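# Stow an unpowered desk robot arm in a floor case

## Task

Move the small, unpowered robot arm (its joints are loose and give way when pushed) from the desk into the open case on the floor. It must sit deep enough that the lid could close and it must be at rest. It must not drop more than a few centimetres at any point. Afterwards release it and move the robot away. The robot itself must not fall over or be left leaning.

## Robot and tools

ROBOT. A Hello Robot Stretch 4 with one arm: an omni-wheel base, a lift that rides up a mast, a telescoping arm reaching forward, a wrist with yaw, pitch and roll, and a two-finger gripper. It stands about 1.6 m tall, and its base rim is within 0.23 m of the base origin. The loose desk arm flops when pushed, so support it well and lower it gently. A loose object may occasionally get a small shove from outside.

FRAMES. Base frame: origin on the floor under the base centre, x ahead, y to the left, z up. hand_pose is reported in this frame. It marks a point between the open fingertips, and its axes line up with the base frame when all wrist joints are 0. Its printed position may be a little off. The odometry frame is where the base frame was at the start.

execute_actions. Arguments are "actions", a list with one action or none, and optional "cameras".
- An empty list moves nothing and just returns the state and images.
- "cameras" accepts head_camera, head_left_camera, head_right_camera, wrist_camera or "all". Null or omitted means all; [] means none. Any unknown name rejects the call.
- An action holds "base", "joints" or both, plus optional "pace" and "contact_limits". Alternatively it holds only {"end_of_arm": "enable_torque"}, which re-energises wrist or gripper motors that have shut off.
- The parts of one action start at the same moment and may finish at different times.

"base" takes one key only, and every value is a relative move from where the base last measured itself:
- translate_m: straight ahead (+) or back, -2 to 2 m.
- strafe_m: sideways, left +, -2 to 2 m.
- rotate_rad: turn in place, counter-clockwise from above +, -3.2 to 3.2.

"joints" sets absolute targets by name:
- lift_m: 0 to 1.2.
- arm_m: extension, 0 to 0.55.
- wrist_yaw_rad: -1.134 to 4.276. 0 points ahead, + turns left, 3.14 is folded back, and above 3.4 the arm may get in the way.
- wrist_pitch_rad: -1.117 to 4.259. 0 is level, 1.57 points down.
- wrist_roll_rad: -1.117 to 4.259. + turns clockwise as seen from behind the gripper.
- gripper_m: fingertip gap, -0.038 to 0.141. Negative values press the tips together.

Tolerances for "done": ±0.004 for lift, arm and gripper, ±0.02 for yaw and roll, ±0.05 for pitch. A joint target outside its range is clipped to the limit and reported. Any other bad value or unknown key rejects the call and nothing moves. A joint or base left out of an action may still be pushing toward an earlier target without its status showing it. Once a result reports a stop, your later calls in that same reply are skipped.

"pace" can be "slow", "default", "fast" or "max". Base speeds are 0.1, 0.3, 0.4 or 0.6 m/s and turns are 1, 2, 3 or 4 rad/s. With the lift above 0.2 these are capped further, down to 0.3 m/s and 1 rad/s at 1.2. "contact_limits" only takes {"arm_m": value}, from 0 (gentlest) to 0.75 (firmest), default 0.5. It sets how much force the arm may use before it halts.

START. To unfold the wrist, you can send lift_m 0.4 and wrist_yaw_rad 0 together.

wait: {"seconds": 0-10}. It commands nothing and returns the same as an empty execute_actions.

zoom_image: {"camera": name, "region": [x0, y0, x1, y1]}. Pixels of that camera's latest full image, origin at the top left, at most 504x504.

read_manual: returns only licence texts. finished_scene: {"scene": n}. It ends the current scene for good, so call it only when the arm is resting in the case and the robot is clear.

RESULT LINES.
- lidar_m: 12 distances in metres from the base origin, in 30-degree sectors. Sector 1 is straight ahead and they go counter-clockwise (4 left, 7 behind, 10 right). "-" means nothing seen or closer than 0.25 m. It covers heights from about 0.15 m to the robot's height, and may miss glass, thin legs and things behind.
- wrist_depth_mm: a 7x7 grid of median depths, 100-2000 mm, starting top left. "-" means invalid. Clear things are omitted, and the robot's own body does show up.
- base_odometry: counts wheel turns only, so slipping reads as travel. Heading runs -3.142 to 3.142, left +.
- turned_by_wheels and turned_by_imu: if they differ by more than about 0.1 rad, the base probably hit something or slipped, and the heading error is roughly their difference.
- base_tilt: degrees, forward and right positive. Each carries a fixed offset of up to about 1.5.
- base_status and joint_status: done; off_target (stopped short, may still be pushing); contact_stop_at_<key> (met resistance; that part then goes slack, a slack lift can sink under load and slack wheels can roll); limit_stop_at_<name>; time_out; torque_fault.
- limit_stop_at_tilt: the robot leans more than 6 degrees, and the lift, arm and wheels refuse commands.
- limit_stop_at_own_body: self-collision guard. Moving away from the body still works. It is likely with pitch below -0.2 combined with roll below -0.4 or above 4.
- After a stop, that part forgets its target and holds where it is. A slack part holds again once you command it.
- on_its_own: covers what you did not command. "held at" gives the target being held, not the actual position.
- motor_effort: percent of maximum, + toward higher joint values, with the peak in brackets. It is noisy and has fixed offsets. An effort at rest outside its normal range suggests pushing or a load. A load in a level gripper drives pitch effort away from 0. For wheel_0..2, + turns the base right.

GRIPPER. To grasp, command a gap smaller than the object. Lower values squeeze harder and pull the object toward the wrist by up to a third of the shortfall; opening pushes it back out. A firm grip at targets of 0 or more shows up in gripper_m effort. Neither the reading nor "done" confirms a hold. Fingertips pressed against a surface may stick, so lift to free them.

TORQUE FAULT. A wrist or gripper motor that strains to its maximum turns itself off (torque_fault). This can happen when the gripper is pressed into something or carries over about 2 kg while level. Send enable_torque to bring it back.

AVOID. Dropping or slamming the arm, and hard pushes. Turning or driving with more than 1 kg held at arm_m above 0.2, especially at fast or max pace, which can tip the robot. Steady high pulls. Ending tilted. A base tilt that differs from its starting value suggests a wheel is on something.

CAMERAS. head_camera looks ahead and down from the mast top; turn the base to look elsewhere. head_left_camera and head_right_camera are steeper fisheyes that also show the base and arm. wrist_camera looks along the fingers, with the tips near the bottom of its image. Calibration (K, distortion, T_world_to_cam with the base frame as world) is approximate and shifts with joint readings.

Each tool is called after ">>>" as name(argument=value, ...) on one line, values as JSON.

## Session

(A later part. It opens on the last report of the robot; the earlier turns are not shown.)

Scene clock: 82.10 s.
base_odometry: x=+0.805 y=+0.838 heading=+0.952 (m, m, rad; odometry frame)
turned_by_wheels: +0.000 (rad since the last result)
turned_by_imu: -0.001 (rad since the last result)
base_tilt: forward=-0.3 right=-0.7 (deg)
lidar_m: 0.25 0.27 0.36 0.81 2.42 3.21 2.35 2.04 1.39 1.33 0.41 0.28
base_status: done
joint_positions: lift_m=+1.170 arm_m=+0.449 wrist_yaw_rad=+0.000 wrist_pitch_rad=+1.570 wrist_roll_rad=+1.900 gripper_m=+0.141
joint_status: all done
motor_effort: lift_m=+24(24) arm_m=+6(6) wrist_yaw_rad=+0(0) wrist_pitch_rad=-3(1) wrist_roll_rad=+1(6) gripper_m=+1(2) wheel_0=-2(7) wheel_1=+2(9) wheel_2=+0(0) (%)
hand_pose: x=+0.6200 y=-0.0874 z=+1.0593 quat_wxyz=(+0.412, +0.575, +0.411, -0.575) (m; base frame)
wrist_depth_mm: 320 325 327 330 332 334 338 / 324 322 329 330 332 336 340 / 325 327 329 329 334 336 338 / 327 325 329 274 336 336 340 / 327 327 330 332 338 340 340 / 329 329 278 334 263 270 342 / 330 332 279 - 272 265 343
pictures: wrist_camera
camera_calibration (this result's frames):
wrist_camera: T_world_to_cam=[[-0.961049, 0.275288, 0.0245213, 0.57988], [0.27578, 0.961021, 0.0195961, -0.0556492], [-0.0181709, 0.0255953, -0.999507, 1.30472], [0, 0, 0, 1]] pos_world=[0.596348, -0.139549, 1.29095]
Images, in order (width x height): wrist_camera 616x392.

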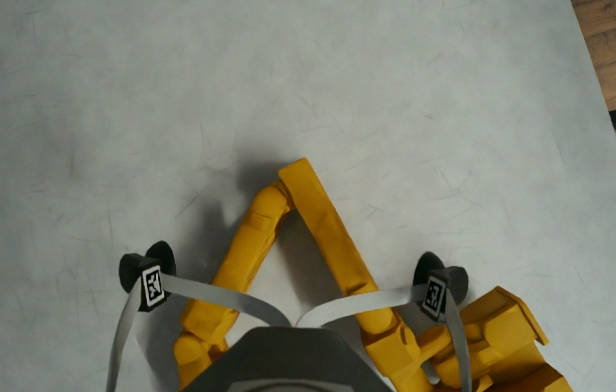

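Nicely centred. Lower and squeeze.

>>> execute_actions(actions=[{"joints":{"lift_m":1.088}}], cameras=["wrist_camera"])

>>> execute_actions(actions=[{"joints":{"gripper_m":0.03},"pace":"slow"}], cameras=["wrist_camera","head_left_camera"])

Scene clock: 83.63 s.
base_odometry: x=+0.805 y=+0.838 heading=+0.952 (m, m, rad; odometry frame)
turned_by_wheels: +0.000 (rad since the last result)
turned_by_imu: -0.001 (rad since the last result)
base_tilt: forward=-0.5 right=-0.7 (deg)
lidar_m: 0.25 0.25 0.35 0.81 2.44 3.19 2.35 2.03 1.39 1.33 0.41 0.28
base_status: not commanded
joint_positions: lift_m=+1.089 arm_m=+0.449 wrist_yaw_rad=+0.000 wrist_pitch_rad=+1.570 wrist_roll_rad=+1.900 gripper_m=+0.141
joint_status: all done
motor_effort: lift_m=+13(20) arm_m=+6(6) wrist_yaw_rad=-1(1) wrist_pitch_rad=-1(2) wrist_roll_rad=+1(2) gripper_m=-3(2) wheel_0=-1(2) wheel_1=+2(2) wheel_2=+0(0) (%)
hand_pose: x=+0.6200 y=-0.0874 z=+0.9782 quat_wxyz=(+0.412, +0.575, +0.411, -0.575) (m; base frame)
wrist_depth_mm: 244 247 248 249 251 254 254 / 246 247 250 251 252 254 256 / 247 247 251 250 253 255 256 / 246 248 249 195 254 256 257 / 248 248 193 253 254 259 259 / 250 249 197 254 185 258 260 / 250 227 197 - 183 257 200
pictures: wrist_camera
camera_calibration (this result's frames):
wrist_camera: T_world_to_cam=[[-0.961048, 0.275292, 0.0245212, 0.581869], [0.275783, 0.96102, 0.0195962, -0.054064], [-0.0181707, 0.0255954, -0.999507, 1.22371], [0, 0, 0, 1]] pos_world=[0.59635, -0.139548, 1.2099]
Images, in order (width x height): wrist_camera 616x392.

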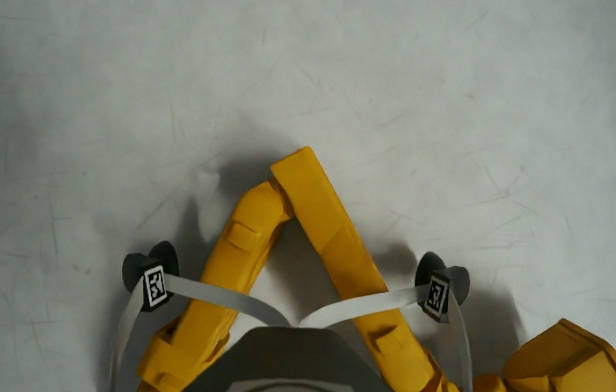

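Scene clock: 88.40 s.
base_odometry: x=+0.805 y=+0.838 heading=+0.952 (m, m, rad; odometry frame)
turned_by_wheels: +0.000 (rad since the last result)
turned_by_imu: -0.001 (rad since the last result)
base_tilt: forward=-0.3 right=-0.7 (deg)
lidar_m: 0.25 0.27 0.33 0.80 2.45 3.17 2.35 2.08 1.42 1.32 0.42 0.28
base_status: not commanded
joint_positions: lift_m=+1.088 arm_m=+0.449 wrist_yaw_rad=+0.000 wrist_pitch_rad=+1.572 wrist_roll_rad=+1.900 gripper_m=+0.030
joint_status: all done
motor_effort: lift_m=+14(14) arm_m=+6(5) wrist_yaw_rad=+2(2) wrist_pitch_rad=-7(9) wrist_roll_rad=+1(3) gripper_m=-20(18) wheel_0=-1(2) wheel_1=+2(2) wheel_2=+0(0) (%)
hand_pose: x=+0.6194 y=-0.0874 z=+0.9781 quat_wxyz=(+0.411, +0.575, +0.412, -0.576) (m; base frame)
wrist_depth_mm: 242 244 247 248 250 253 253 / 244 245 246 249 252 254 255 / 243 246 249 249 253 255 257 / 245 248 183 181 252 255 257 / 247 248 182 181 255 257 258 / 247 248 183 174 187 258 259 / 247 250 251 - 257 213 259
pictures: head_left_camera, wrist_camera
camera_calibration (this result's frames):
wrist_camera: T_world_to_cam=[[-0.960916, 0.27556, 0.0265905, 0.579199], [0.276094, 0.960943, 0.0190018, -0.0535101], [-0.0203159, 0.0256006, -0.999466, 1.22488], [0, 0, 0, 1]] pos_world=[0.59622, -0.139542, 1.20984]
Images, in order (width x height): head_left_camera 420x672, wrist_camera 616x392.

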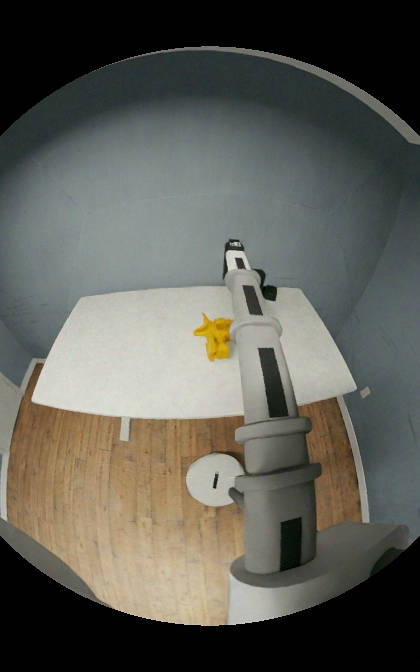

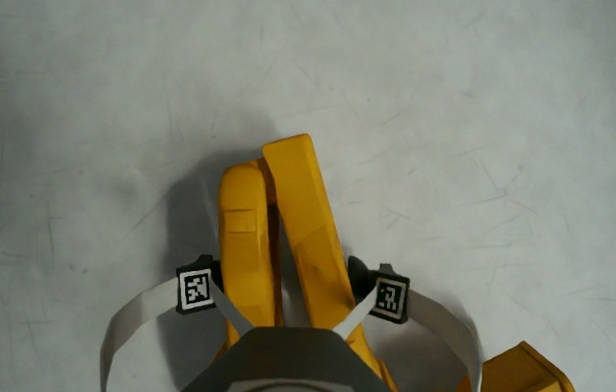

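>>> execute_actions(actions=[{"joints":{"gripper_m":-0.025},"pace":"slow"}], cameras=["wrist_camera"])

>>> execute_actions(actions=[{"joints":{"lift_m":1.14},"pace":"slow"}])

Scene clock: 90.70 s.
base_odometry: x=+0.805 y=+0.838 heading=+0.952 (m, m, rad; odometry frame)
turned_by_wheels: +0.000 (rad since the last result)
turned_by_imu: -0.001 (rad since the last result)
base_tilt: forward=-0.3 right=-0.6 (deg)
lidar_m: 0.25 0.25 0.32 0.81 2.44 3.23 2.36 2.05 1.42 1.33 0.42 0.29
base_status: not commanded
joint_positions: lift_m=+1.088 arm_m=+0.449 wrist_yaw_rad=+0.000 wrist_pitch_rad=+1.571 wrist_roll_rad=+1.900 gripper_m=-0.024
joint_status: all done
motor_effort: lift_m=+15(15) arm_m=+5(6) wrist_yaw_rad=+0(0) wrist_pitch_rad=-5(7) wrist_roll_rad=+0(1) gripper_m=-27(29) wheel_0=-2(2) wheel_1=+2(2) wheel_2=+0(0) (%)
hand_pose: x=+0.6198 y=-0.0874 z=+0.9781 quat_wxyz=(+0.411, +0.575, +0.411, -0.575) (m; base frame)
wrist_depth_mm: 242 244 246 247 249 252 253 / 242 244 247 249 250 253 256 / 244 247 247 249 252 253 255 / 245 246 164 162 253 255 256 / 246 248 164 164 254 256 258 / 246 169 172 163 181 256 258 / 248 250 251 - 256 198 258
pictures: wrist_camera
camera_calibration (this result's frames):
wrist_camera: T_world_to_cam=[[-0.960919, 0.27567, 0.0253317, 0.580807], [0.276178, 0.960911, 0.0193634, -0.0540219], [-0.0190036, 0.0256027, -0.999492, 1.22403], [0, 0, 0, 1]] pos_world=[0.596289, -0.139539, 1.20974]
Images, in order (width x height): wrist_camera 616x392.

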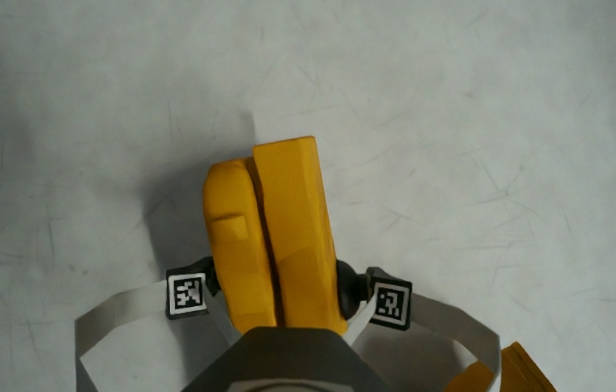

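Scene clock: 92.00 s.
base_odometry: x=+0.805 y=+0.838 heading=+0.952 (m, m, rad; odometry frame)
turned_by_wheels: +0.000 (rad since the last result)
turned_by_imu: +0.000 (rad since the last result)
base_tilt: forward=-0.3 right=-0.5 (deg)
lidar_m: 0.25 0.27 0.36 0.84 2.43 3.21 2.36 2.04 1.42 1.34 0.42 0.26
base_status: not commanded
joint_positions: lift_m=+1.139 arm_m=+0.449 wrist_yaw_rad=+0.000 wrist_pitch_rad=+1.570 wrist_roll_rad=+1.900 gripper_m=-0.024
joint_status: all done
motor_effort: lift_m=+27(28) arm_m=+6(6) wrist_yaw_rad=+0(1) wrist_pitch_rad=+0(4) wrist_roll_rad=+2(0) gripper_m=-28(27) wheel_0=-2(1) wheel_1=+2(2) wheel_2=+0(0) (%)
hand_pose: x=+0.6201 y=-0.0874 z=+1.0291 quat_wxyz=(+0.411, +0.575, +0.411, -0.575) (m; base frame)
wrist_depth_mm: 291 294 296 297 300 303 306 / 293 294 296 301 301 303 307 / 294 296 298 301 301 306 307 / 293 297 158 150 304 309 309 / 294 297 150 152 304 307 309 / 298 169 160 161 182 309 312 / 297 300 301 - 307 223 314
pictures: head_camera, head_left_camera, head_right_camera, wrist_camera
camera_calibration (this result's frames):
wrist_camera: T_world_to_cam=[[-0.960945, 0.27567, 0.0243098, 0.58088], [0.276158, 0.960911, 0.0196571, -0.0553844], [-0.0179407, 0.0256027, -0.999511, 1.27438], [0, 0, 0, 1]] pos_world=[0.596352, -0.139539, 1.26072]
Images, in order (width x height): head_camera 420x560, head_left_camera 420x672, head_right_camera 420x672, wrist_camera 616x392.

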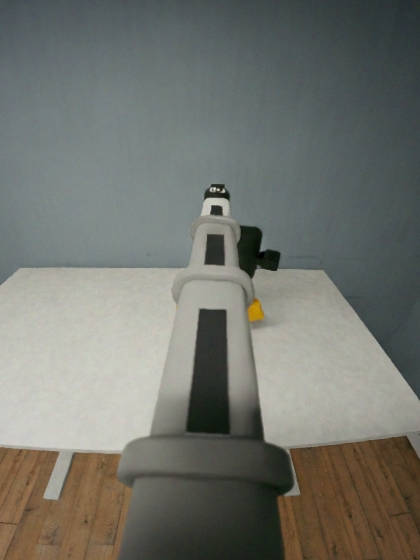

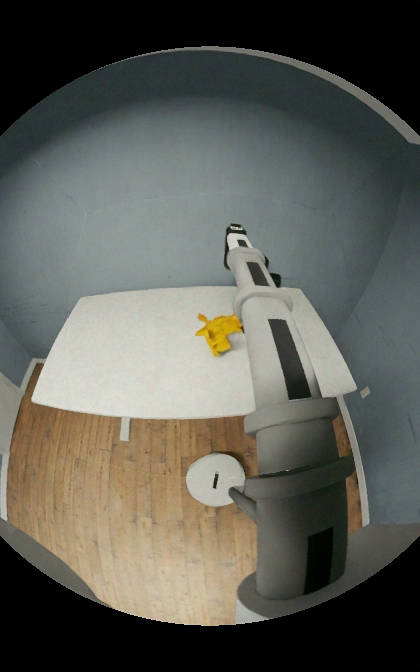

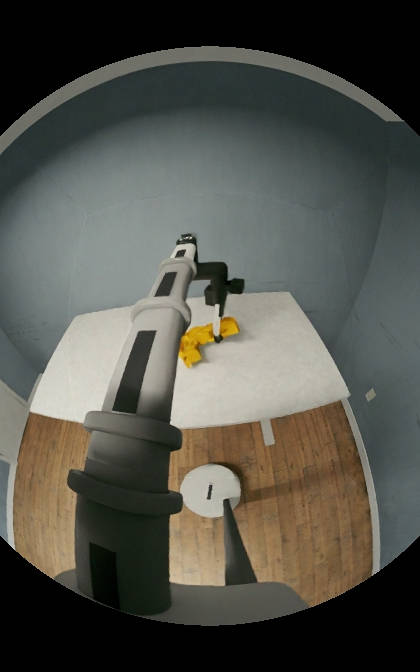

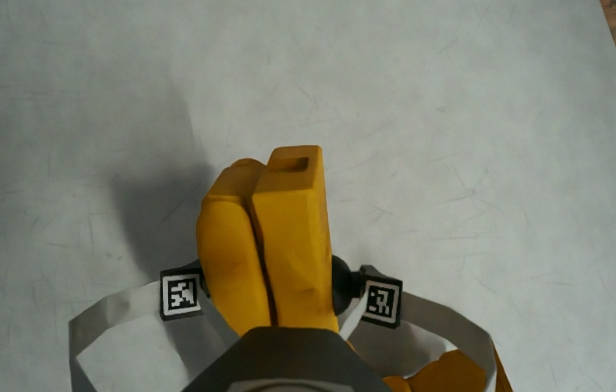

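>>> execute_actions(actions=[{"joints":{"lift_m":1.088},"pace":"slow"}], cameras=[])

>>> execute_actions(actions=[{"joints":{"gripper_m":0.09},"pace":"slow"}], cameras=[])

>>> execute_actions(actions=[{"joints":{"lift_m":1.2,"gripper_m":0.12}}], cameras=["wrist_camera"])

>>> execute_actions(actions=[{"joints":{"arm_m":0.47},"base":{"strafe_m":0.07}}], cameras=["wrist_camera","head_right_camera"])

Scene clock: 93.67 s.
base_odometry: x=+0.805 y=+0.838 heading=+0.952 (m, m, rad; odometry frame)
turned_by_wheels: +0.000 (rad since the last result)
turned_by_imu: -0.001 (rad since the last result)
base_tilt: forward=-0.4 right=-0.7 (deg)
lidar_m: 0.25 0.27 0.35 0.84 2.44 3.22 2.33 2.07 1.42 1.34 0.41 0.29
base_status: not commanded
joint_positions: lift_m=+1.089 arm_m=+0.449 wrist_yaw_rad=+0.000 wrist_pitch_rad=+1.570 wrist_roll_rad=+1.900 gripper_m=-0.024
joint_status: all done
motor_effort: lift_m=+12(29) arm_m=+5(6) wrist_yaw_rad=-1(0) wrist_pitch_rad=-1(1) wrist_roll_rad=+0(1) gripper_m=-23(24) wheel_0=-2(1) wheel_1=+2(2) wheel_2=+0(0) (%)
hand_pose: x=+0.6201 y=-0.0874 z=+0.9783 quat_wxyz=(+0.412, +0.575, +0.411, -0.575) (m; base frame)
wrist_depth_mm: 244 246 249 249 252 253 254 / 246 247 248 250 253 253 255 / 247 249 249 251 253 256 257 / 248 250 163 158 255 255 259 / 247 249 163 163 255 257 257 / 249 164 173 161 181 257 259 / 250 251 253 - 258 257 259
pictures: none
No camera images: the call's "cameras" was empty. Leave "cameras" out to get every camera's image.

Scene clock: 97.63 s.
base_odometry: x=+0.805 y=+0.838 heading=+0.952 (m, m, rad; odometry frame)
turned_by_wheels: +0.000 (rad since the last result)
turned_by_imu: -0.001 (rad since the last result)
base_tilt: forward=-0.4 right=-0.6 (deg)
lidar_m: 0.25 0.26 0.36 0.81 2.43 3.19 2.34 2.04 1.42 1.33 0.38 0.29
base_status: not commanded
joint_positions: lift_m=+1.088 arm_m=+0.449 wrist_yaw_rad=+0.000 wrist_pitch_rad=+1.570 wrist_roll_rad=+1.900 gripper_m=+0.090
joint_status: all done
motor_effort: lift_m=+14(14) arm_m=+5(5) wrist_yaw_rad=+0(0) wrist_pitch_rad=-1(1) wrist_roll_rad=+0(2) gripper_m=+0(26) wheel_0=-2(1) wheel_1=+2(2) wheel_2=+0(0) (%)
hand_pose: x=+0.6202 y=-0.0874 z=+0.9781 quat_wxyz=(+0.411, +0.576, +0.411, -0.575) (m; base frame)
wrist_depth_mm: 244 244 246 249 251 252 255 / 244 245 248 249 252 253 256 / 245 248 248 251 253 253 256 / 245 248 248 191 254 256 257 / 247 249 194 191 256 257 258 / 248 250 195 186 197 258 259 / 250 251 251 - 257 205 259
pictures: none
No camera images: the call's "cameras" was empty. Leave "cameras" out to get every camera's image.

Scene clock: 99.13 s.
base_odometry: x=+0.805 y=+0.838 heading=+0.952 (m, m, rad; odometry frame)
turned_by_wheels: +0.000 (rad since the last result)
turned_by_imu: +0.000 (rad since the last result)
base_tilt: forward=-0.3 right=-0.5 (deg)
lidar_m: 0.25 0.26 0.37 0.83 2.45 3.22 2.31 2.04 1.40 1.35 0.42 0.29
base_status: not commanded
joint_positions: lift_m=+1.200 arm_m=+0.449 wrist_yaw_rad=+0.000 wrist_pitch_rad=+1.570 wrist_roll_rad=+1.900 gripper_m=+0.120
joint_status: all done
motor_effort: lift_m=+24(21) arm_m=+5(5) wrist_yaw_rad=+0(0) wrist_pitch_rad=+0(0) wrist_roll_rad=-2(0) gripper_m=-1(0) wheel_0=-2(1) wheel_1=+2(2) wheel_2=+0(0) (%)
hand_pose: x=+0.6202 y=-0.0874 z=+1.0893 quat_wxyz=(+0.411, +0.576, +0.411, -0.575) (m; base frame)
wrist_depth_mm: 349 351 359 357 362 364 854 / 353 355 359 357 362 366 370 / 351 357 357 359 364 366 370 / 353 357 359 319 368 366 370 / 353 357 362 306 366 370 375 / 359 357 362 301 216 370 375 / 359 362 364 - 306 375 373
pictures: wrist_camera
camera_calibration (this result's frames):
wrist_camera: T_world_to_cam=[[-0.960717, 0.276464, 0.0242969, 0.579415], [0.276951, 0.960683, 0.0196613, -0.0571007], [-0.017906, 0.025618, -0.999511, 1.33454], [0, 0, 0, 1]] pos_world=[0.596364, -0.13952, 1.32093]
Images, in order (width x height): wrist_camera 616x392.

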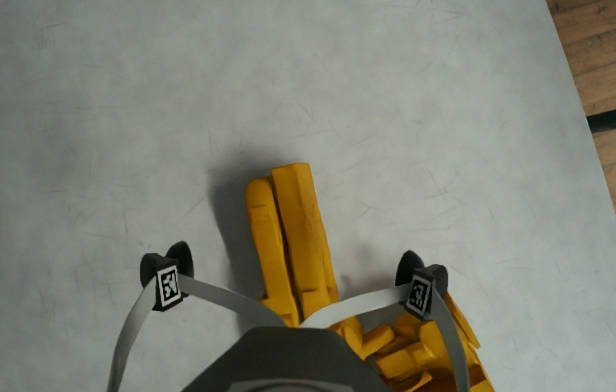

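Scene clock: 100.40 s.
base_odometry: x=+0.748 y=+0.879 heading=+0.952 (m, m, rad; odometry frame)
turned_by_wheels: +0.000 (rad since the last result)
turned_by_imu: -0.001 (rad since the last result)
base_tilt: forward=-0.3 right=-0.6 (deg)
lidar_m: 0.25 0.25 0.34 0.82 2.34 3.10 2.34 2.16 1.50 1.40 0.39 0.26
base_status: done
joint_positions: lift_m=+1.200 arm_m=+0.469 wrist_yaw_rad=+0.000 wrist_pitch_rad=+1.570 wrist_roll_rad=+1.900 gripper_m=+0.120
joint_status: all done
motor_effort: lift_m=+24(24) arm_m=+6(8) wrist_yaw_rad=-1(0) wrist_pitch_rad=-2(0) wrist_roll_rad=-1(1) gripper_m=-3(2) wheel_0=+0(9) wheel_1=-1(7) wheel_2=+0(0) (%)
hand_pose: x=+0.6401 y=-0.0874 z=+1.0893 quat_wxyz=(+0.411, +0.575, +0.411, -0.575) (m; base frame)
wrist_depth_mm: 351 353 355 357 362 366 366 / 351 355 355 362 366 366 368 / 351 355 359 303 364 368 370 / 353 357 359 306 364 370 373 / 357 362 364 309 307 373 373 / 357 359 364 301 216 289 375 / 357 364 362 - 370 375 375
pictures: head_right_camera, wrist_camera
camera_calibration (this result's frames):
wrist_camera: T_world_to_cam=[[-0.960779, 0.276248, 0.0242967, 0.598565], [0.276735, 0.960745, 0.0196613, -0.0624719], [-0.0179116, 0.0256139, -0.999511, 1.3349], [0, 0, 0, 1]] pos_world=[0.616288, -0.139525, 1.32093]
Images, in order (width x height): head_right_camera 420x672, wrist_camera 616x392.

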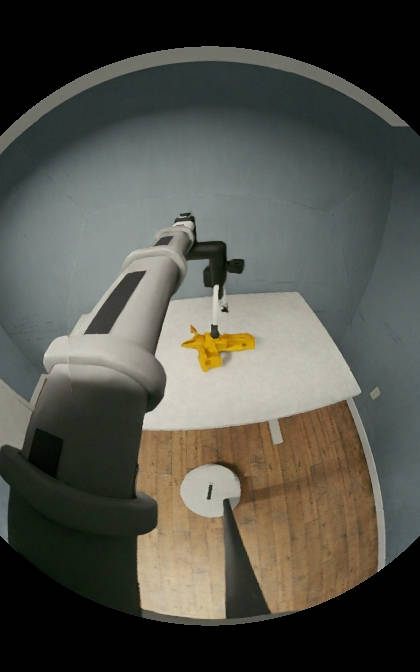

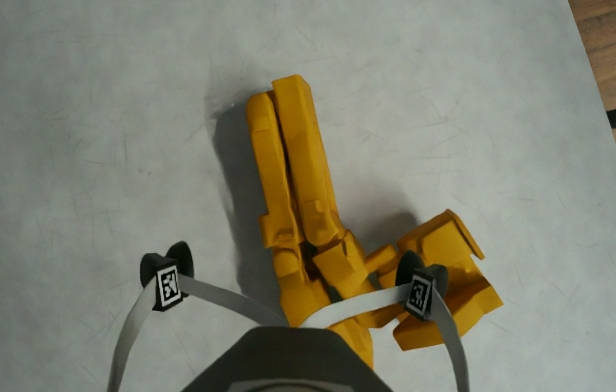

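>>> execute_actions(actions=[{"joints":{"arm_m":0.457,"gripper_m":0.095,"wrist_roll_rad":1.72},"base":{"strafe_m":-0.016}}], cameras=[])

>>> execute_actions(actions=[{"joints":{"lift_m":1.115}}], cameras=["wrist_camera"])

Scene clock: 102.00 s.
base_odometry: x=+0.761 y=+0.870 heading=+0.952 (m, m, rad; odometry frame)
turned_by_wheels: +0.000 (rad since the last result)
turned_by_imu: -0.001 (rad since the last result)
base_tilt: forward=-0.3 right=-0.6 (deg)
lidar_m: 0.25 0.26 0.33 0.82 2.38 3.11 2.32 2.15 1.47 1.38 0.38 0.27
base_status: done
joint_positions: lift_m=+1.200 arm_m=+0.458 wrist_yaw_rad=+0.000 wrist_pitch_rad=+1.570 wrist_roll_rad=+1.720 gripper_m=+0.095
joint_status: all done
motor_effort: lift_m=+24(24) arm_m=-6(7) wrist_yaw_rad=-1(1) wrist_pitch_rad=+0(0) wrist_roll_rad=-1(3) gripper_m=-1(3) wheel_0=+1(7) wheel_1=-1(8) wheel_2=+0(1) (%)
hand_pose: x=+0.6291 y=-0.0874 z=+1.0893 quat_wxyz=(+0.461, +0.536, +0.461, -0.536) (m; base frame)
wrist_depth_mm: 351 351 355 359 359 364 366 / 353 355 357 359 364 366 368 / 355 355 359 301 366 368 368 / 353 355 362 303 368 368 370 / 355 357 359 310 366 370 373 / 357 359 362 301 201 373 375 / 357 364 362 - 287 373 377
pictures: none
No camera images: the call's "cameras" was empty. Leave "cameras" out to get every camera's image.

Scene clock: 103.33 s.
base_odometry: x=+0.761 y=+0.870 heading=+0.952 (m, m, rad; odometry frame)
turned_by_wheels: +0.000 (rad since the last result)
turned_by_imu: +0.000 (rad since the last result)
base_tilt: forward=-0.3 right=-0.7 (deg)
lidar_m: 0.25 0.25 0.34 0.81 2.39 3.14 2.37 2.16 1.49 1.37 0.39 0.27
base_status: not commanded
joint_positions: lift_m=+1.115 arm_m=+0.458 wrist_yaw_rad=+0.000 wrist_pitch_rad=+1.570 wrist_roll_rad=+1.720 gripper_m=+0.095
joint_status: all done
motor_effort: lift_m=+13(24) arm_m=-6(6) wrist_yaw_rad=+0(0) wrist_pitch_rad=-1(1) wrist_roll_rad=-1(1) gripper_m=-2(0) wheel_0=+1(1) wheel_1=-1(1) wheel_2=+0(0) (%)
hand_pose: x=+0.6291 y=-0.0874 z=+1.0052 quat_wxyz=(+0.461, +0.536, +0.461, -0.536) (m; base frame)
wrist_depth_mm: 267 272 272 274 278 279 281 / 270 272 274 224 278 282 282 / 271 272 276 217 278 282 283 / 272 274 276 216 281 282 286 / 273 276 277 216 283 286 287 / 274 277 229 218 200 211 286 / 276 278 279 - 220 203 289
pictures: wrist_camera
camera_calibration (this result's frames):
wrist_camera: T_world_to_cam=[[-0.994712, 0.0997963, 0.0242687, 0.596022], [0.100278, 0.994768, 0.0195343, 0.0563302], [-0.0221923, 0.0218646, -0.999515, 1.25299], [0, 0, 0, 1]] pos_world=[0.615028, -0.142912, 1.23681]
Images, in order (width x height): wrist_camera 616x392.

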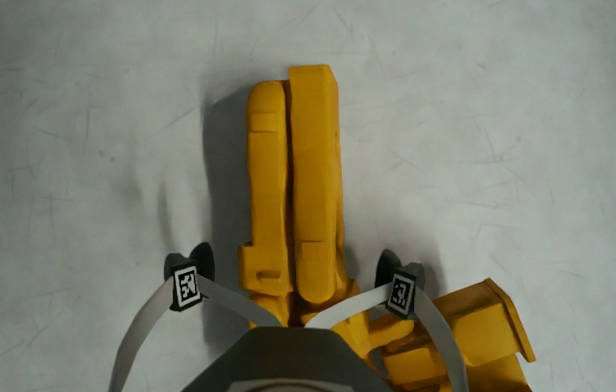

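>>> execute_actions(actions=[{"joints":{"lift_m":1.088,"gripper_m":0.085},"pace":"slow"}], cameras=["wrist_camera"])

>>> execute_actions(actions=[{"joints":{"gripper_m":-0.03},"pace":"slow"}], cameras=["wrist_camera"])

>>> execute_actions(actions=[{"joints":{"lift_m":1.15},"pace":"slow"}], cameras=["wrist_camera","head_right_camera","head_left_camera"])

Scene clock: 104.83 s.
base_odometry: x=+0.761 y=+0.870 heading=+0.952 (m, m, rad; odometry frame)
turned_by_wheels: +0.000 (rad since the last result)
turned_by_imu: +0.000 (rad since the last result)
base_tilt: forward=-0.4 right=-0.6 (deg)
lidar_m: 0.25 0.25 0.36 0.81 2.38 3.14 2.36 2.14 1.48 1.39 0.39 0.28
base_status: not commanded
joint_positions: lift_m=+1.088 arm_m=+0.458 wrist_yaw_rad=+0.000 wrist_pitch_rad=+1.570 wrist_roll_rad=+1.720 gripper_m=+0.085
joint_status: all done
motor_effort: lift_m=+13(11) arm_m=-6(6) wrist_yaw_rad=-1(1) wrist_pitch_rad=+0(1) wrist_roll_rad=-1(1) gripper_m=+0(1) wheel_0=+1(1) wheel_1=-1(1) wheel_2=+0(0) (%)
hand_pose: x=+0.6291 y=-0.0874 z=+0.9782 quat_wxyz=(+0.461, +0.536, +0.461, -0.536) (m; base frame)
wrist_depth_mm: 243 245 247 249 252 253 253 / 245 246 248 189 252 254 255 / 244 247 249 190 253 253 256 / 247 249 249 187 254 256 257 / 247 249 216 189 254 257 258 / 248 248 196 187 199 204 259 / 249 251 252 - 197 177 175
pictures: wrist_camera
camera_calibration (this result's frames):
wrist_camera: T_world_to_cam=[[-0.994712, 0.0997969, 0.0242687, 0.596675], [0.100279, 0.994768, 0.0195343, 0.056857], [-0.0221922, 0.0218646, -0.999515, 1.22602], [0, 0, 0, 1]] pos_world=[0.615027, -0.142912, 1.20984]
Images, in order (width x height): wrist_camera 616x392.

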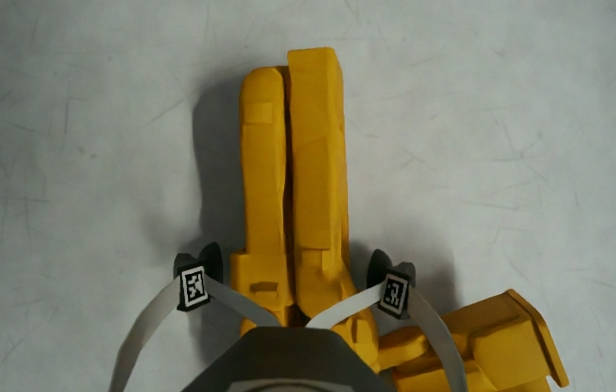

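Scene clock: 108.73 s.
base_odometry: x=+0.761 y=+0.870 heading=+0.952 (m, m, rad; odometry frame)
turned_by_wheels: +0.000 (rad since the last result)
turned_by_imu: -0.001 (rad since the last result)
base_tilt: forward=-0.3 right=-0.5 (deg)
lidar_m: 0.25 0.25 0.33 0.83 2.36 3.13 2.36 2.12 1.48 1.38 0.42 0.28
base_status: not commanded
joint_positions: lift_m=+1.088 arm_m=+0.458 wrist_yaw_rad=+0.000 wrist_pitch_rad=+1.570 wrist_roll_rad=+1.720 gripper_m=-0.029
joint_status: all done
motor_effort: lift_m=+15(16) arm_m=-6(6) wrist_yaw_rad=+0(0) wrist_pitch_rad=-1(6) wrist_roll_rad=-1(1) gripper_m=-25(27) wheel_0=+1(1) wheel_1=-1(1) wheel_2=+0(0) (%)
hand_pose: x=+0.6291 y=-0.0874 z=+0.9780 quat_wxyz=(+0.461, +0.536, +0.461, -0.536) (m; base frame)
wrist_depth_mm: 240 243 245 246 249 251 253 / 242 243 247 153 251 254 253 / 244 245 246 155 251 253 256 / 243 246 249 155 252 253 256 / 246 247 180 155 253 253 258 / 245 167 168 158 178 256 257 / 245 250 251 - 192 166 166
pictures: wrist_camera
camera_calibration (this result's frames):
wrist_camera: T_world_to_cam=[[-0.994755, 0.0993599, 0.0243081, 0.596578], [0.0998428, 0.994812, 0.01953, 0.0571481], [-0.0222415, 0.0218545, -0.999514, 1.22588], [0, 0, 0, 1]] pos_world=[0.615008, -0.142918, 1.20966]
Images, in order (width x height): wrist_camera 616x392.

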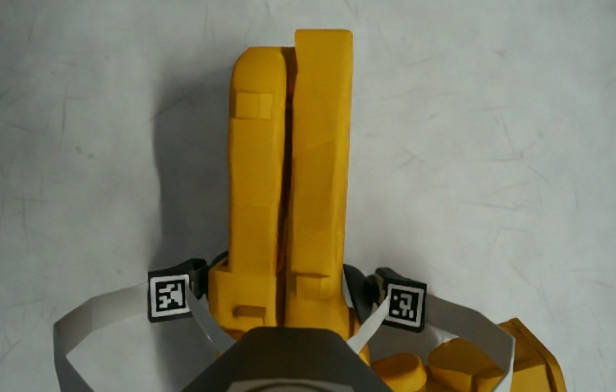

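Scene clock: 110.13 s.
base_odometry: x=+0.761 y=+0.870 heading=+0.952 (m, m, rad; odometry frame)
turned_by_wheels: +0.000 (rad since the last result)
turned_by_imu: +0.000 (rad since the last result)
base_tilt: forward=-0.3 right=-0.5 (deg)
lidar_m: 0.25 0.25 0.35 0.79 2.38 3.13 2.35 2.12 1.47 1.39 0.40 0.27
base_status: not commanded
joint_positions: lift_m=+1.149 arm_m=+0.458 wrist_yaw_rad=+0.000 wrist_pitch_rad=+1.570 wrist_roll_rad=+1.720 gripper_m=-0.029
joint_status: all done
motor_effort: lift_m=+27(27) arm_m=-6(6) wrist_yaw_rad=+0(1) wrist_pitch_rad=+0(1) wrist_roll_rad=+0(1) gripper_m=-27(28) wheel_0=+1(1) wheel_1=-1(1) wheel_2=+0(0) (%)
hand_pose: x=+0.6291 y=-0.0874 z=+1.0391 quat_wxyz=(+0.462, +0.536, +0.461, -0.536) (m; base frame)
wrist_depth_mm: 300 303 306 303 310 312 314 / 301 306 304 153 314 314 315 / 303 306 306 155 314 315 317 / 303 306 307 155 312 315 319 / 304 309 179 155 314 319 320 / 306 168 168 158 178 322 322 / 306 309 312 - 192 166 322
pictures: head_left_camera, head_right_camera, wrist_camera
camera_calibration (this result's frames):
wrist_camera: T_world_to_cam=[[-0.994756, 0.0993605, 0.0242473, 0.595173], [0.0998422, 0.994811, 0.0195361, 0.0559481], [-0.0221804, 0.0218545, -0.999515, 1.28687], [0, 0, 0, 1]] pos_world=[0.615009, -0.142918, 1.27072]
Images, in order (width x height): head_left_camera 420x672, head_right_camera 420x672, wrist_camera 616x392.

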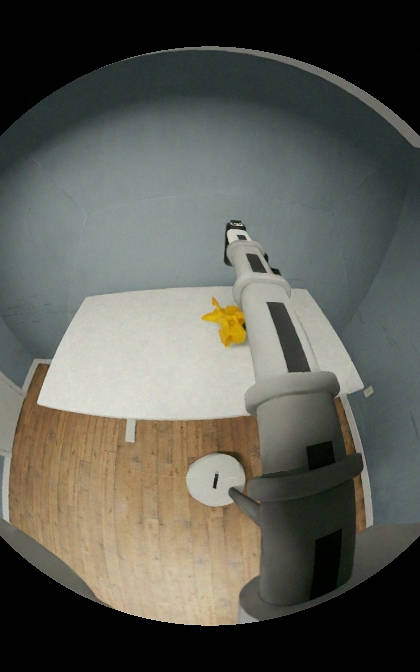

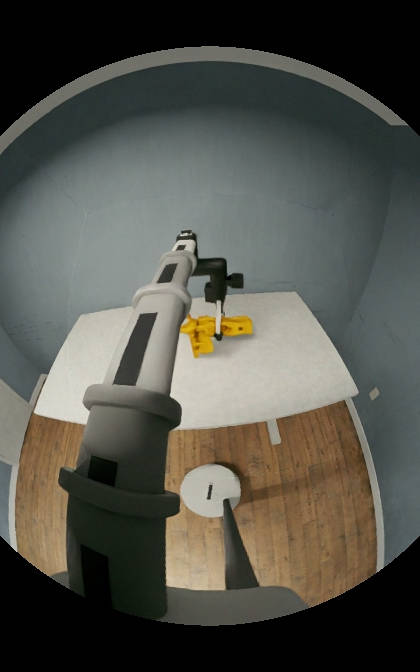

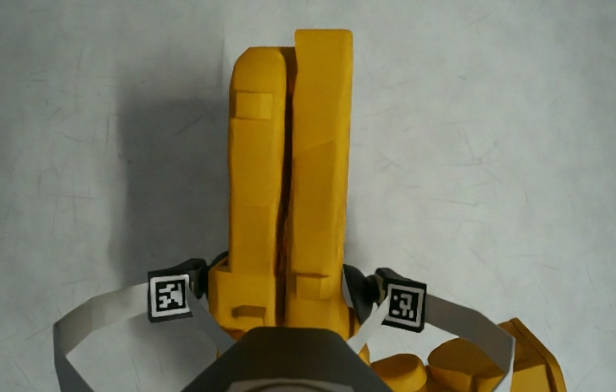

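>>> execute_actions(actions=[{"joints":{"lift_m":1.2,"gripper_m":-0.038},"pace":"slow"}], cameras=[])

>>> execute_actions(actions=[{"base":{"translate_m":-0.55},"joints":{"arm_m":0.2},"pace":"slow"}], cameras=["head_left_camera","wrist_camera"])

>>> execute_actions(actions=[{"base":{"rotate_rad":2.65},"pace":"slow"}], cameras=["head_left_camera","head_camera","wrist_camera"])

Scene clock: 113.20 s.
base_odometry: x=+0.761 y=+0.870 heading=+0.952 (m, m, rad; odometry frame)
turned_by_wheels: +0.000 (rad since the last result)
turned_by_imu: -0.001 (rad since the last result)
base_tilt: forward=-0.4 right=-0.6 (deg)
lidar_m: 0.25 0.25 0.34 0.81 2.39 3.13 2.35 2.14 1.47 1.39 0.42 0.27
base_status: not commanded
joint_positions: lift_m=+1.199 arm_m=+0.458 wrist_yaw_rad=+0.000 wrist_pitch_rad=+1.570 wrist_roll_rad=+1.720 gripper_m=-0.037
joint_status: all done
motor_effort: lift_m=+27(24) arm_m=-5(5) wrist_yaw_rad=-2(0) wrist_pitch_rad=-2(1) wrist_roll_rad=+0(0) gripper_m=-29(30) wheel_0=+1(1) wheel_1=-1(1) wheel_2=+0(0) (%)
hand_pose: x=+0.6291 y=-0.0874 z=+1.0891 quat_wxyz=(+0.462, +0.536, +0.461, -0.536) (m; base frame)
wrist_depth_mm: 349 353 353 353 362 364 366 / 349 353 353 151 364 364 366 / 351 355 355 153 362 366 368 / 353 355 355 153 366 368 368 / 355 357 176 154 366 368 370 / 355 168 167 155 177 368 370 / 357 357 359 - 193 166 271
pictures: none
No camera images: the call's "cameras" was empty. Leave "cameras" out to get every camera's image.

Scene clock: 119.97 s.
base_odometry: x=+0.442 y=+0.422 heading=+0.952 (m, m, rad; odometry frame)
turned_by_wheels: +0.000 (rad since the last result)
turned_by_imu: -0.001 (rad since the last result)
base_tilt: forward=-0.4 right=-0.7 (deg)
lidar_m: 0.25 0.79 1.05 2.27 2.36 3.09 1.81 2.14 1.50 1.43 1.45 0.33
base_status: done
joint_positions: lift_m=+1.199 arm_m=+0.201 wrist_yaw_rad=+0.000 wrist_pitch_rad=+1.570 wrist_roll_rad=+1.720 gripper_m=-0.037
joint_status: all done
motor_effort: lift_m=+27(27) arm_m=-6(6) wrist_yaw_rad=-1(1) wrist_pitch_rad=+1(0) wrist_roll_rad=+0(0) gripper_m=-27(26) wheel_0=-3(4) wheel_1=-3(4) wheel_2=+2(5) (%)
hand_pose: x=+0.3722 y=-0.0874 z=+1.0891 quat_wxyz=(+0.462, +0.536, +0.461, -0.536) (m; base frame)
wrist_depth_mm: 1255 1255 1281 1308 1308 1308 1336 / 1255 1281 1281 151 1308 1336 1336 / 1255 1308 1308 153 1308 1336 1366 / 1255 1281 1308 153 1098 1118 1336 / 1281 1281 175 154 1098 1336 1366 / 1281 168 167 156 177 1366 1336 / 1308 1336 1308 - 193 166 1366
pictures: head_left_camera, wrist_camera
camera_calibration (this result's frames):
wrist_camera: T_world_to_cam=[[-0.994767, 0.0993416, 0.0238745, 0.338884], [0.099816, 0.994813, 0.0195735, 0.0805829], [-0.0218062, 0.0218541, -0.999523, 1.33103], [0, 0, 0, 1]] pos_world=[0.358092, -0.142919, 1.32072]
Images, in order (width x height): head_left_camera 420x672, wrist_camera 616x392.

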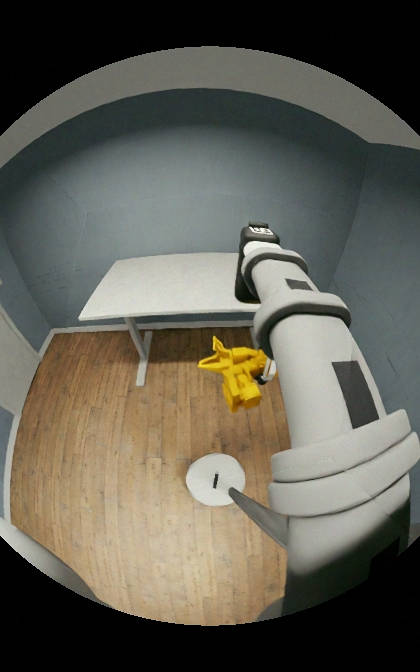

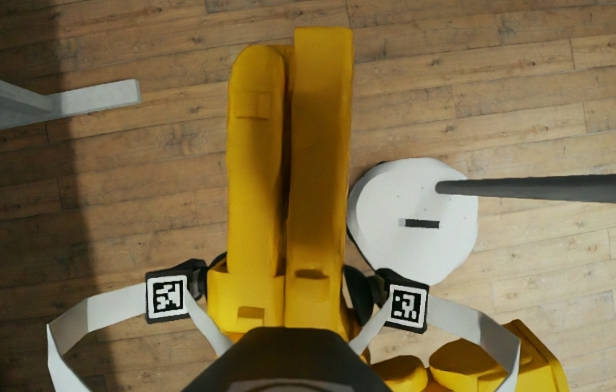

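Scene clock: 123.90 s.
base_odometry: x=+0.442 y=+0.422 heading=-2.682 (m, m, rad; odometry frame)
turned_by_wheels: +2.650 (rad since the last result)
turned_by_imu: +2.641 (rad since the last result)
base_tilt: forward=-0.6 right=-0.5 (deg)
lidar_m: 0.26 1.77 2.11 1.50 1.42 1.45 0.97 0.79 0.81 1.08 2.28 0.32
base_status: done
joint_positions: lift_m=+1.199 arm_m=+0.201 wrist_yaw_rad=+0.000 wrist_pitch_rad=+1.570 wrist_roll_rad=+1.720 gripper_m=-0.037
joint_status: not commanded
motor_effort: lift_m=+27(27) arm_m=-6(6) wrist_yaw_rad=+0(1) wrist_pitch_rad=+1(0) wrist_roll_rad=-1(0) gripper_m=-30(30) wheel_0=-2(6) wheel_1=-1(2) wheel_2=-2(5) (%)
hand_pose: x=+0.3723 y=-0.0874 z=+1.0891 quat_wxyz=(+0.462, +0.536, +0.461, -0.536) (m; base frame)
wrist_depth_mm: 1281 1255 1281 1281 1336 1308 1336 / 1281 1255 1281 151 1281 1308 1336 / 1255 1308 1308 152 1308 1308 1336 / 1281 1308 1308 153 1118 1118 1366 / 1281 1281 175 154 1098 1336 1336 / 1281 168 167 156 177 1336 1397 / 1308 1308 1281 - 192 165 1366
pictures: head_camera, head_left_camera, wrist_camera
camera_calibration (this result's frames):
wrist_camera: T_world_to_cam=[[-0.994769, 0.0993422, 0.0237923, 0.338991], [0.099815, 0.994813, 0.0195817, 0.0805726], [-0.0217236, 0.0218541, -0.999525, 1.331], [0, 0, 0, 1]] pos_world=[0.358089, -0.142919, 1.32073]
Images, in order (width x height): head_camera 420x560, head_left_camera 420x672, wrist_camera 616x392.

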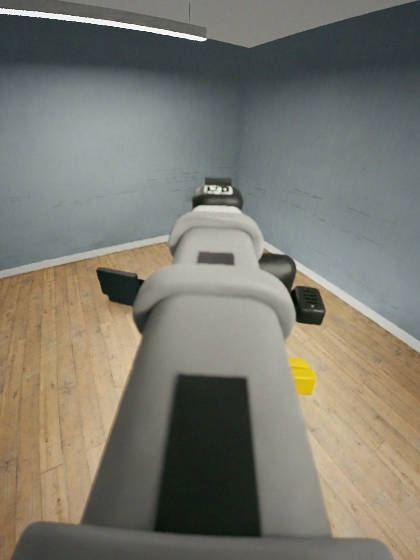

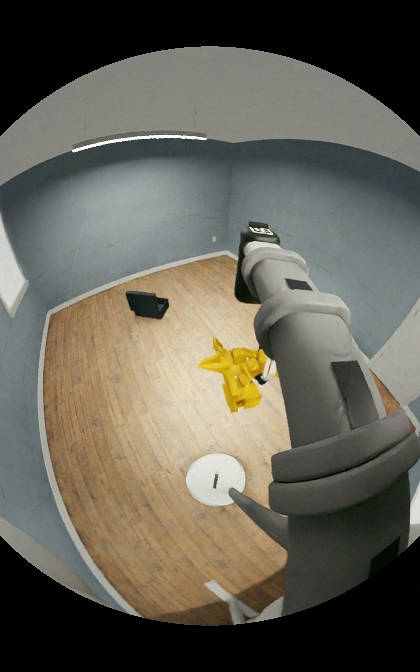

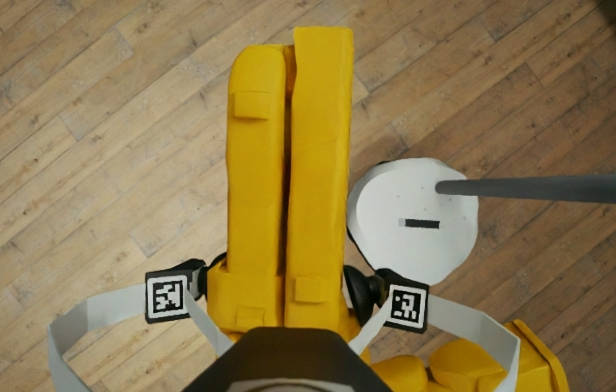

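>>> execute_actions(actions=[{"base":{"translate_m":2.0},"joints":{"lift_m":0.5},"pace":"slow"}])

action 0: "base": translate_m = 2.0 would last too long for one action: at the pace "slow" translate_m can be at most 0.766 in either direction: name a faster pace, or command the rest in another action

>>> execute_actions(actions=[{"joints":{"lift_m":0.5},"pace":"slow"}], cameras=[])

>>> execute_actions(actions=[{"base":{"translate_m":2.0}}])

Scene clock: 130.10 s.
base_odometry: x=+0.442 y=+0.422 heading=-2.682 (m, m, rad; odometry frame)
turned_by_wheels: +0.000 (rad since the last result)
turned_by_imu: -0.002 (rad since the last result)
base_tilt: forward=-0.3 right=-0.5 (deg)
lidar_m: 0.25 1.79 2.10 1.49 1.42 1.46 0.86 0.79 0.79 1.12 2.27 0.32
base_status: not commanded
joint_positions: lift_m=+0.500 arm_m=+0.201 wrist_yaw_rad=+0.000 wrist_pitch_rad=+1.570 wrist_roll_rad=+1.720 gripper_m=-0.037
joint_status: all done
motor_effort: lift_m=+16(27) arm_m=-6(6) wrist_yaw_rad=-1(1) wrist_pitch_rad=+0(0) wrist_roll_rad=+0(1) gripper_m=-32(29) wheel_0=-2(2) wheel_1=+0(0) wheel_2=-2(2) (%)
hand_pose: x=+0.3723 y=-0.0874 z=+0.3900 quat_wxyz=(+0.462, +0.536, +0.461, -0.536) (m; base frame)
wrist_depth_mm: 597 585 603 603 615 609 621 / 603 597 603 151 615 621 621 / 591 603 597 153 609 500 413 / 603 603 609 153 615 407 410 / 603 603 175 154 621 407 410 / 597 168 167 155 178 410 413 / 603 603 609 - 193 165 291
pictures: none
No camera images: the call's "cameras" was empty. Leave "cameras" out to get every camera's image.

Scene clock: 138.23 s.
base_odometry: x=-1.350 y=-0.466 heading=-2.682 (m, m, rad; odometry frame)
turned_by_wheels: +0.000 (rad since the last result)
turned_by_imu: -0.006 (rad since the last result)
base_tilt: forward=-0.3 right=-0.5 (deg)
lidar_m: 0.28 1.39 1.47 0.62 0.66 2.55 3.48 2.54 1.81 1.29 1.23 0.36
base_status: done
joint_positions: lift_m=+0.500 arm_m=+0.201 wrist_yaw_rad=+0.000 wrist_pitch_rad=+1.570 wrist_roll_rad=+1.720 gripper_m=-0.037
joint_status: not commanded
motor_effort: lift_m=+16(16) arm_m=-6(6) wrist_yaw_rad=+0(1) wrist_pitch_rad=+1(0) wrist_roll_rad=+1(0) gripper_m=-29(29) wheel_0=+2(7) wheel_1=+1(4) wheel_2=+2(9) (%)
hand_pose: x=+0.3722 y=-0.0874 z=+0.3899 quat_wxyz=(+0.462, +0.536, +0.461, -0.536) (m; base frame)
wrist_depth_mm: 591 597 603 603 615 609 615 / 603 597 603 151 615 621 621 / 591 603 603 152 615 615 415 / 597 603 609 153 615 407 410 / 591 603 175 154 621 410 410 / 603 168 167 156 178 410 410 / 609 615 621 - 193 164 290
pictures: head_camera, head_left_camera, head_right_camera, wrist_camera
camera_calibration (this result's frames):
wrist_camera: T_world_to_cam=[[-0.994769, 0.0993422, 0.0237923, 0.355602], [0.099815, 0.994813, 0.0195817, 0.0942652], [-0.0217236, 0.0218541, -0.999525, 0.632198], [0, 0, 0, 1]] pos_world=[0.358066, -0.142919, 0.621592]
Images, in order (width x height): head_camera 420x560, head_left_camera 420x672, head_right_camera 420x672, wrist_camera 616x392.

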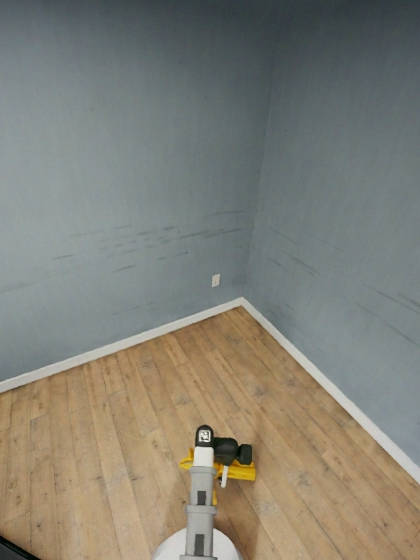

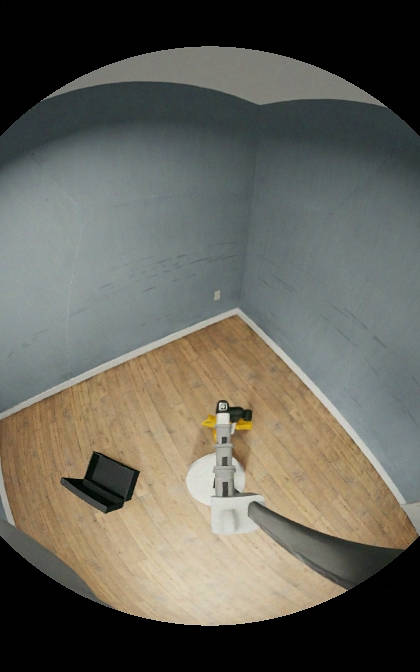

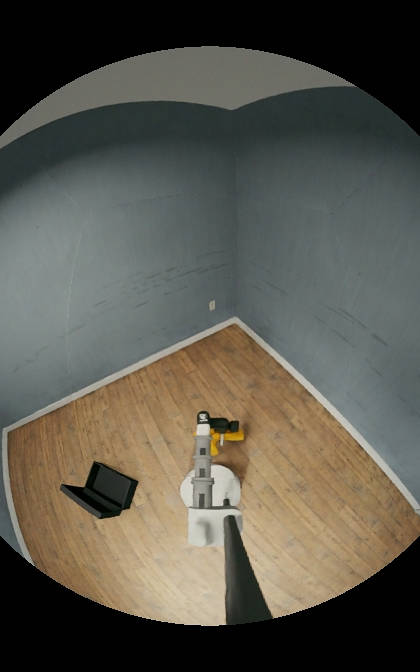

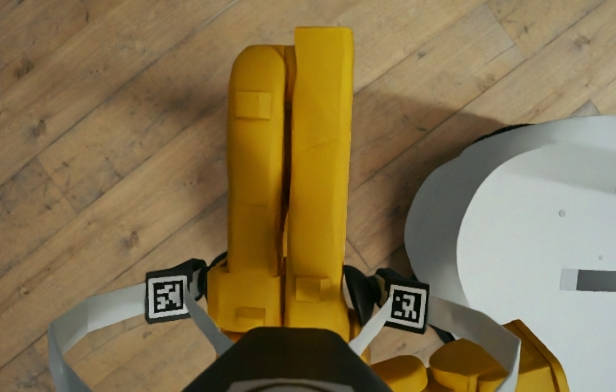

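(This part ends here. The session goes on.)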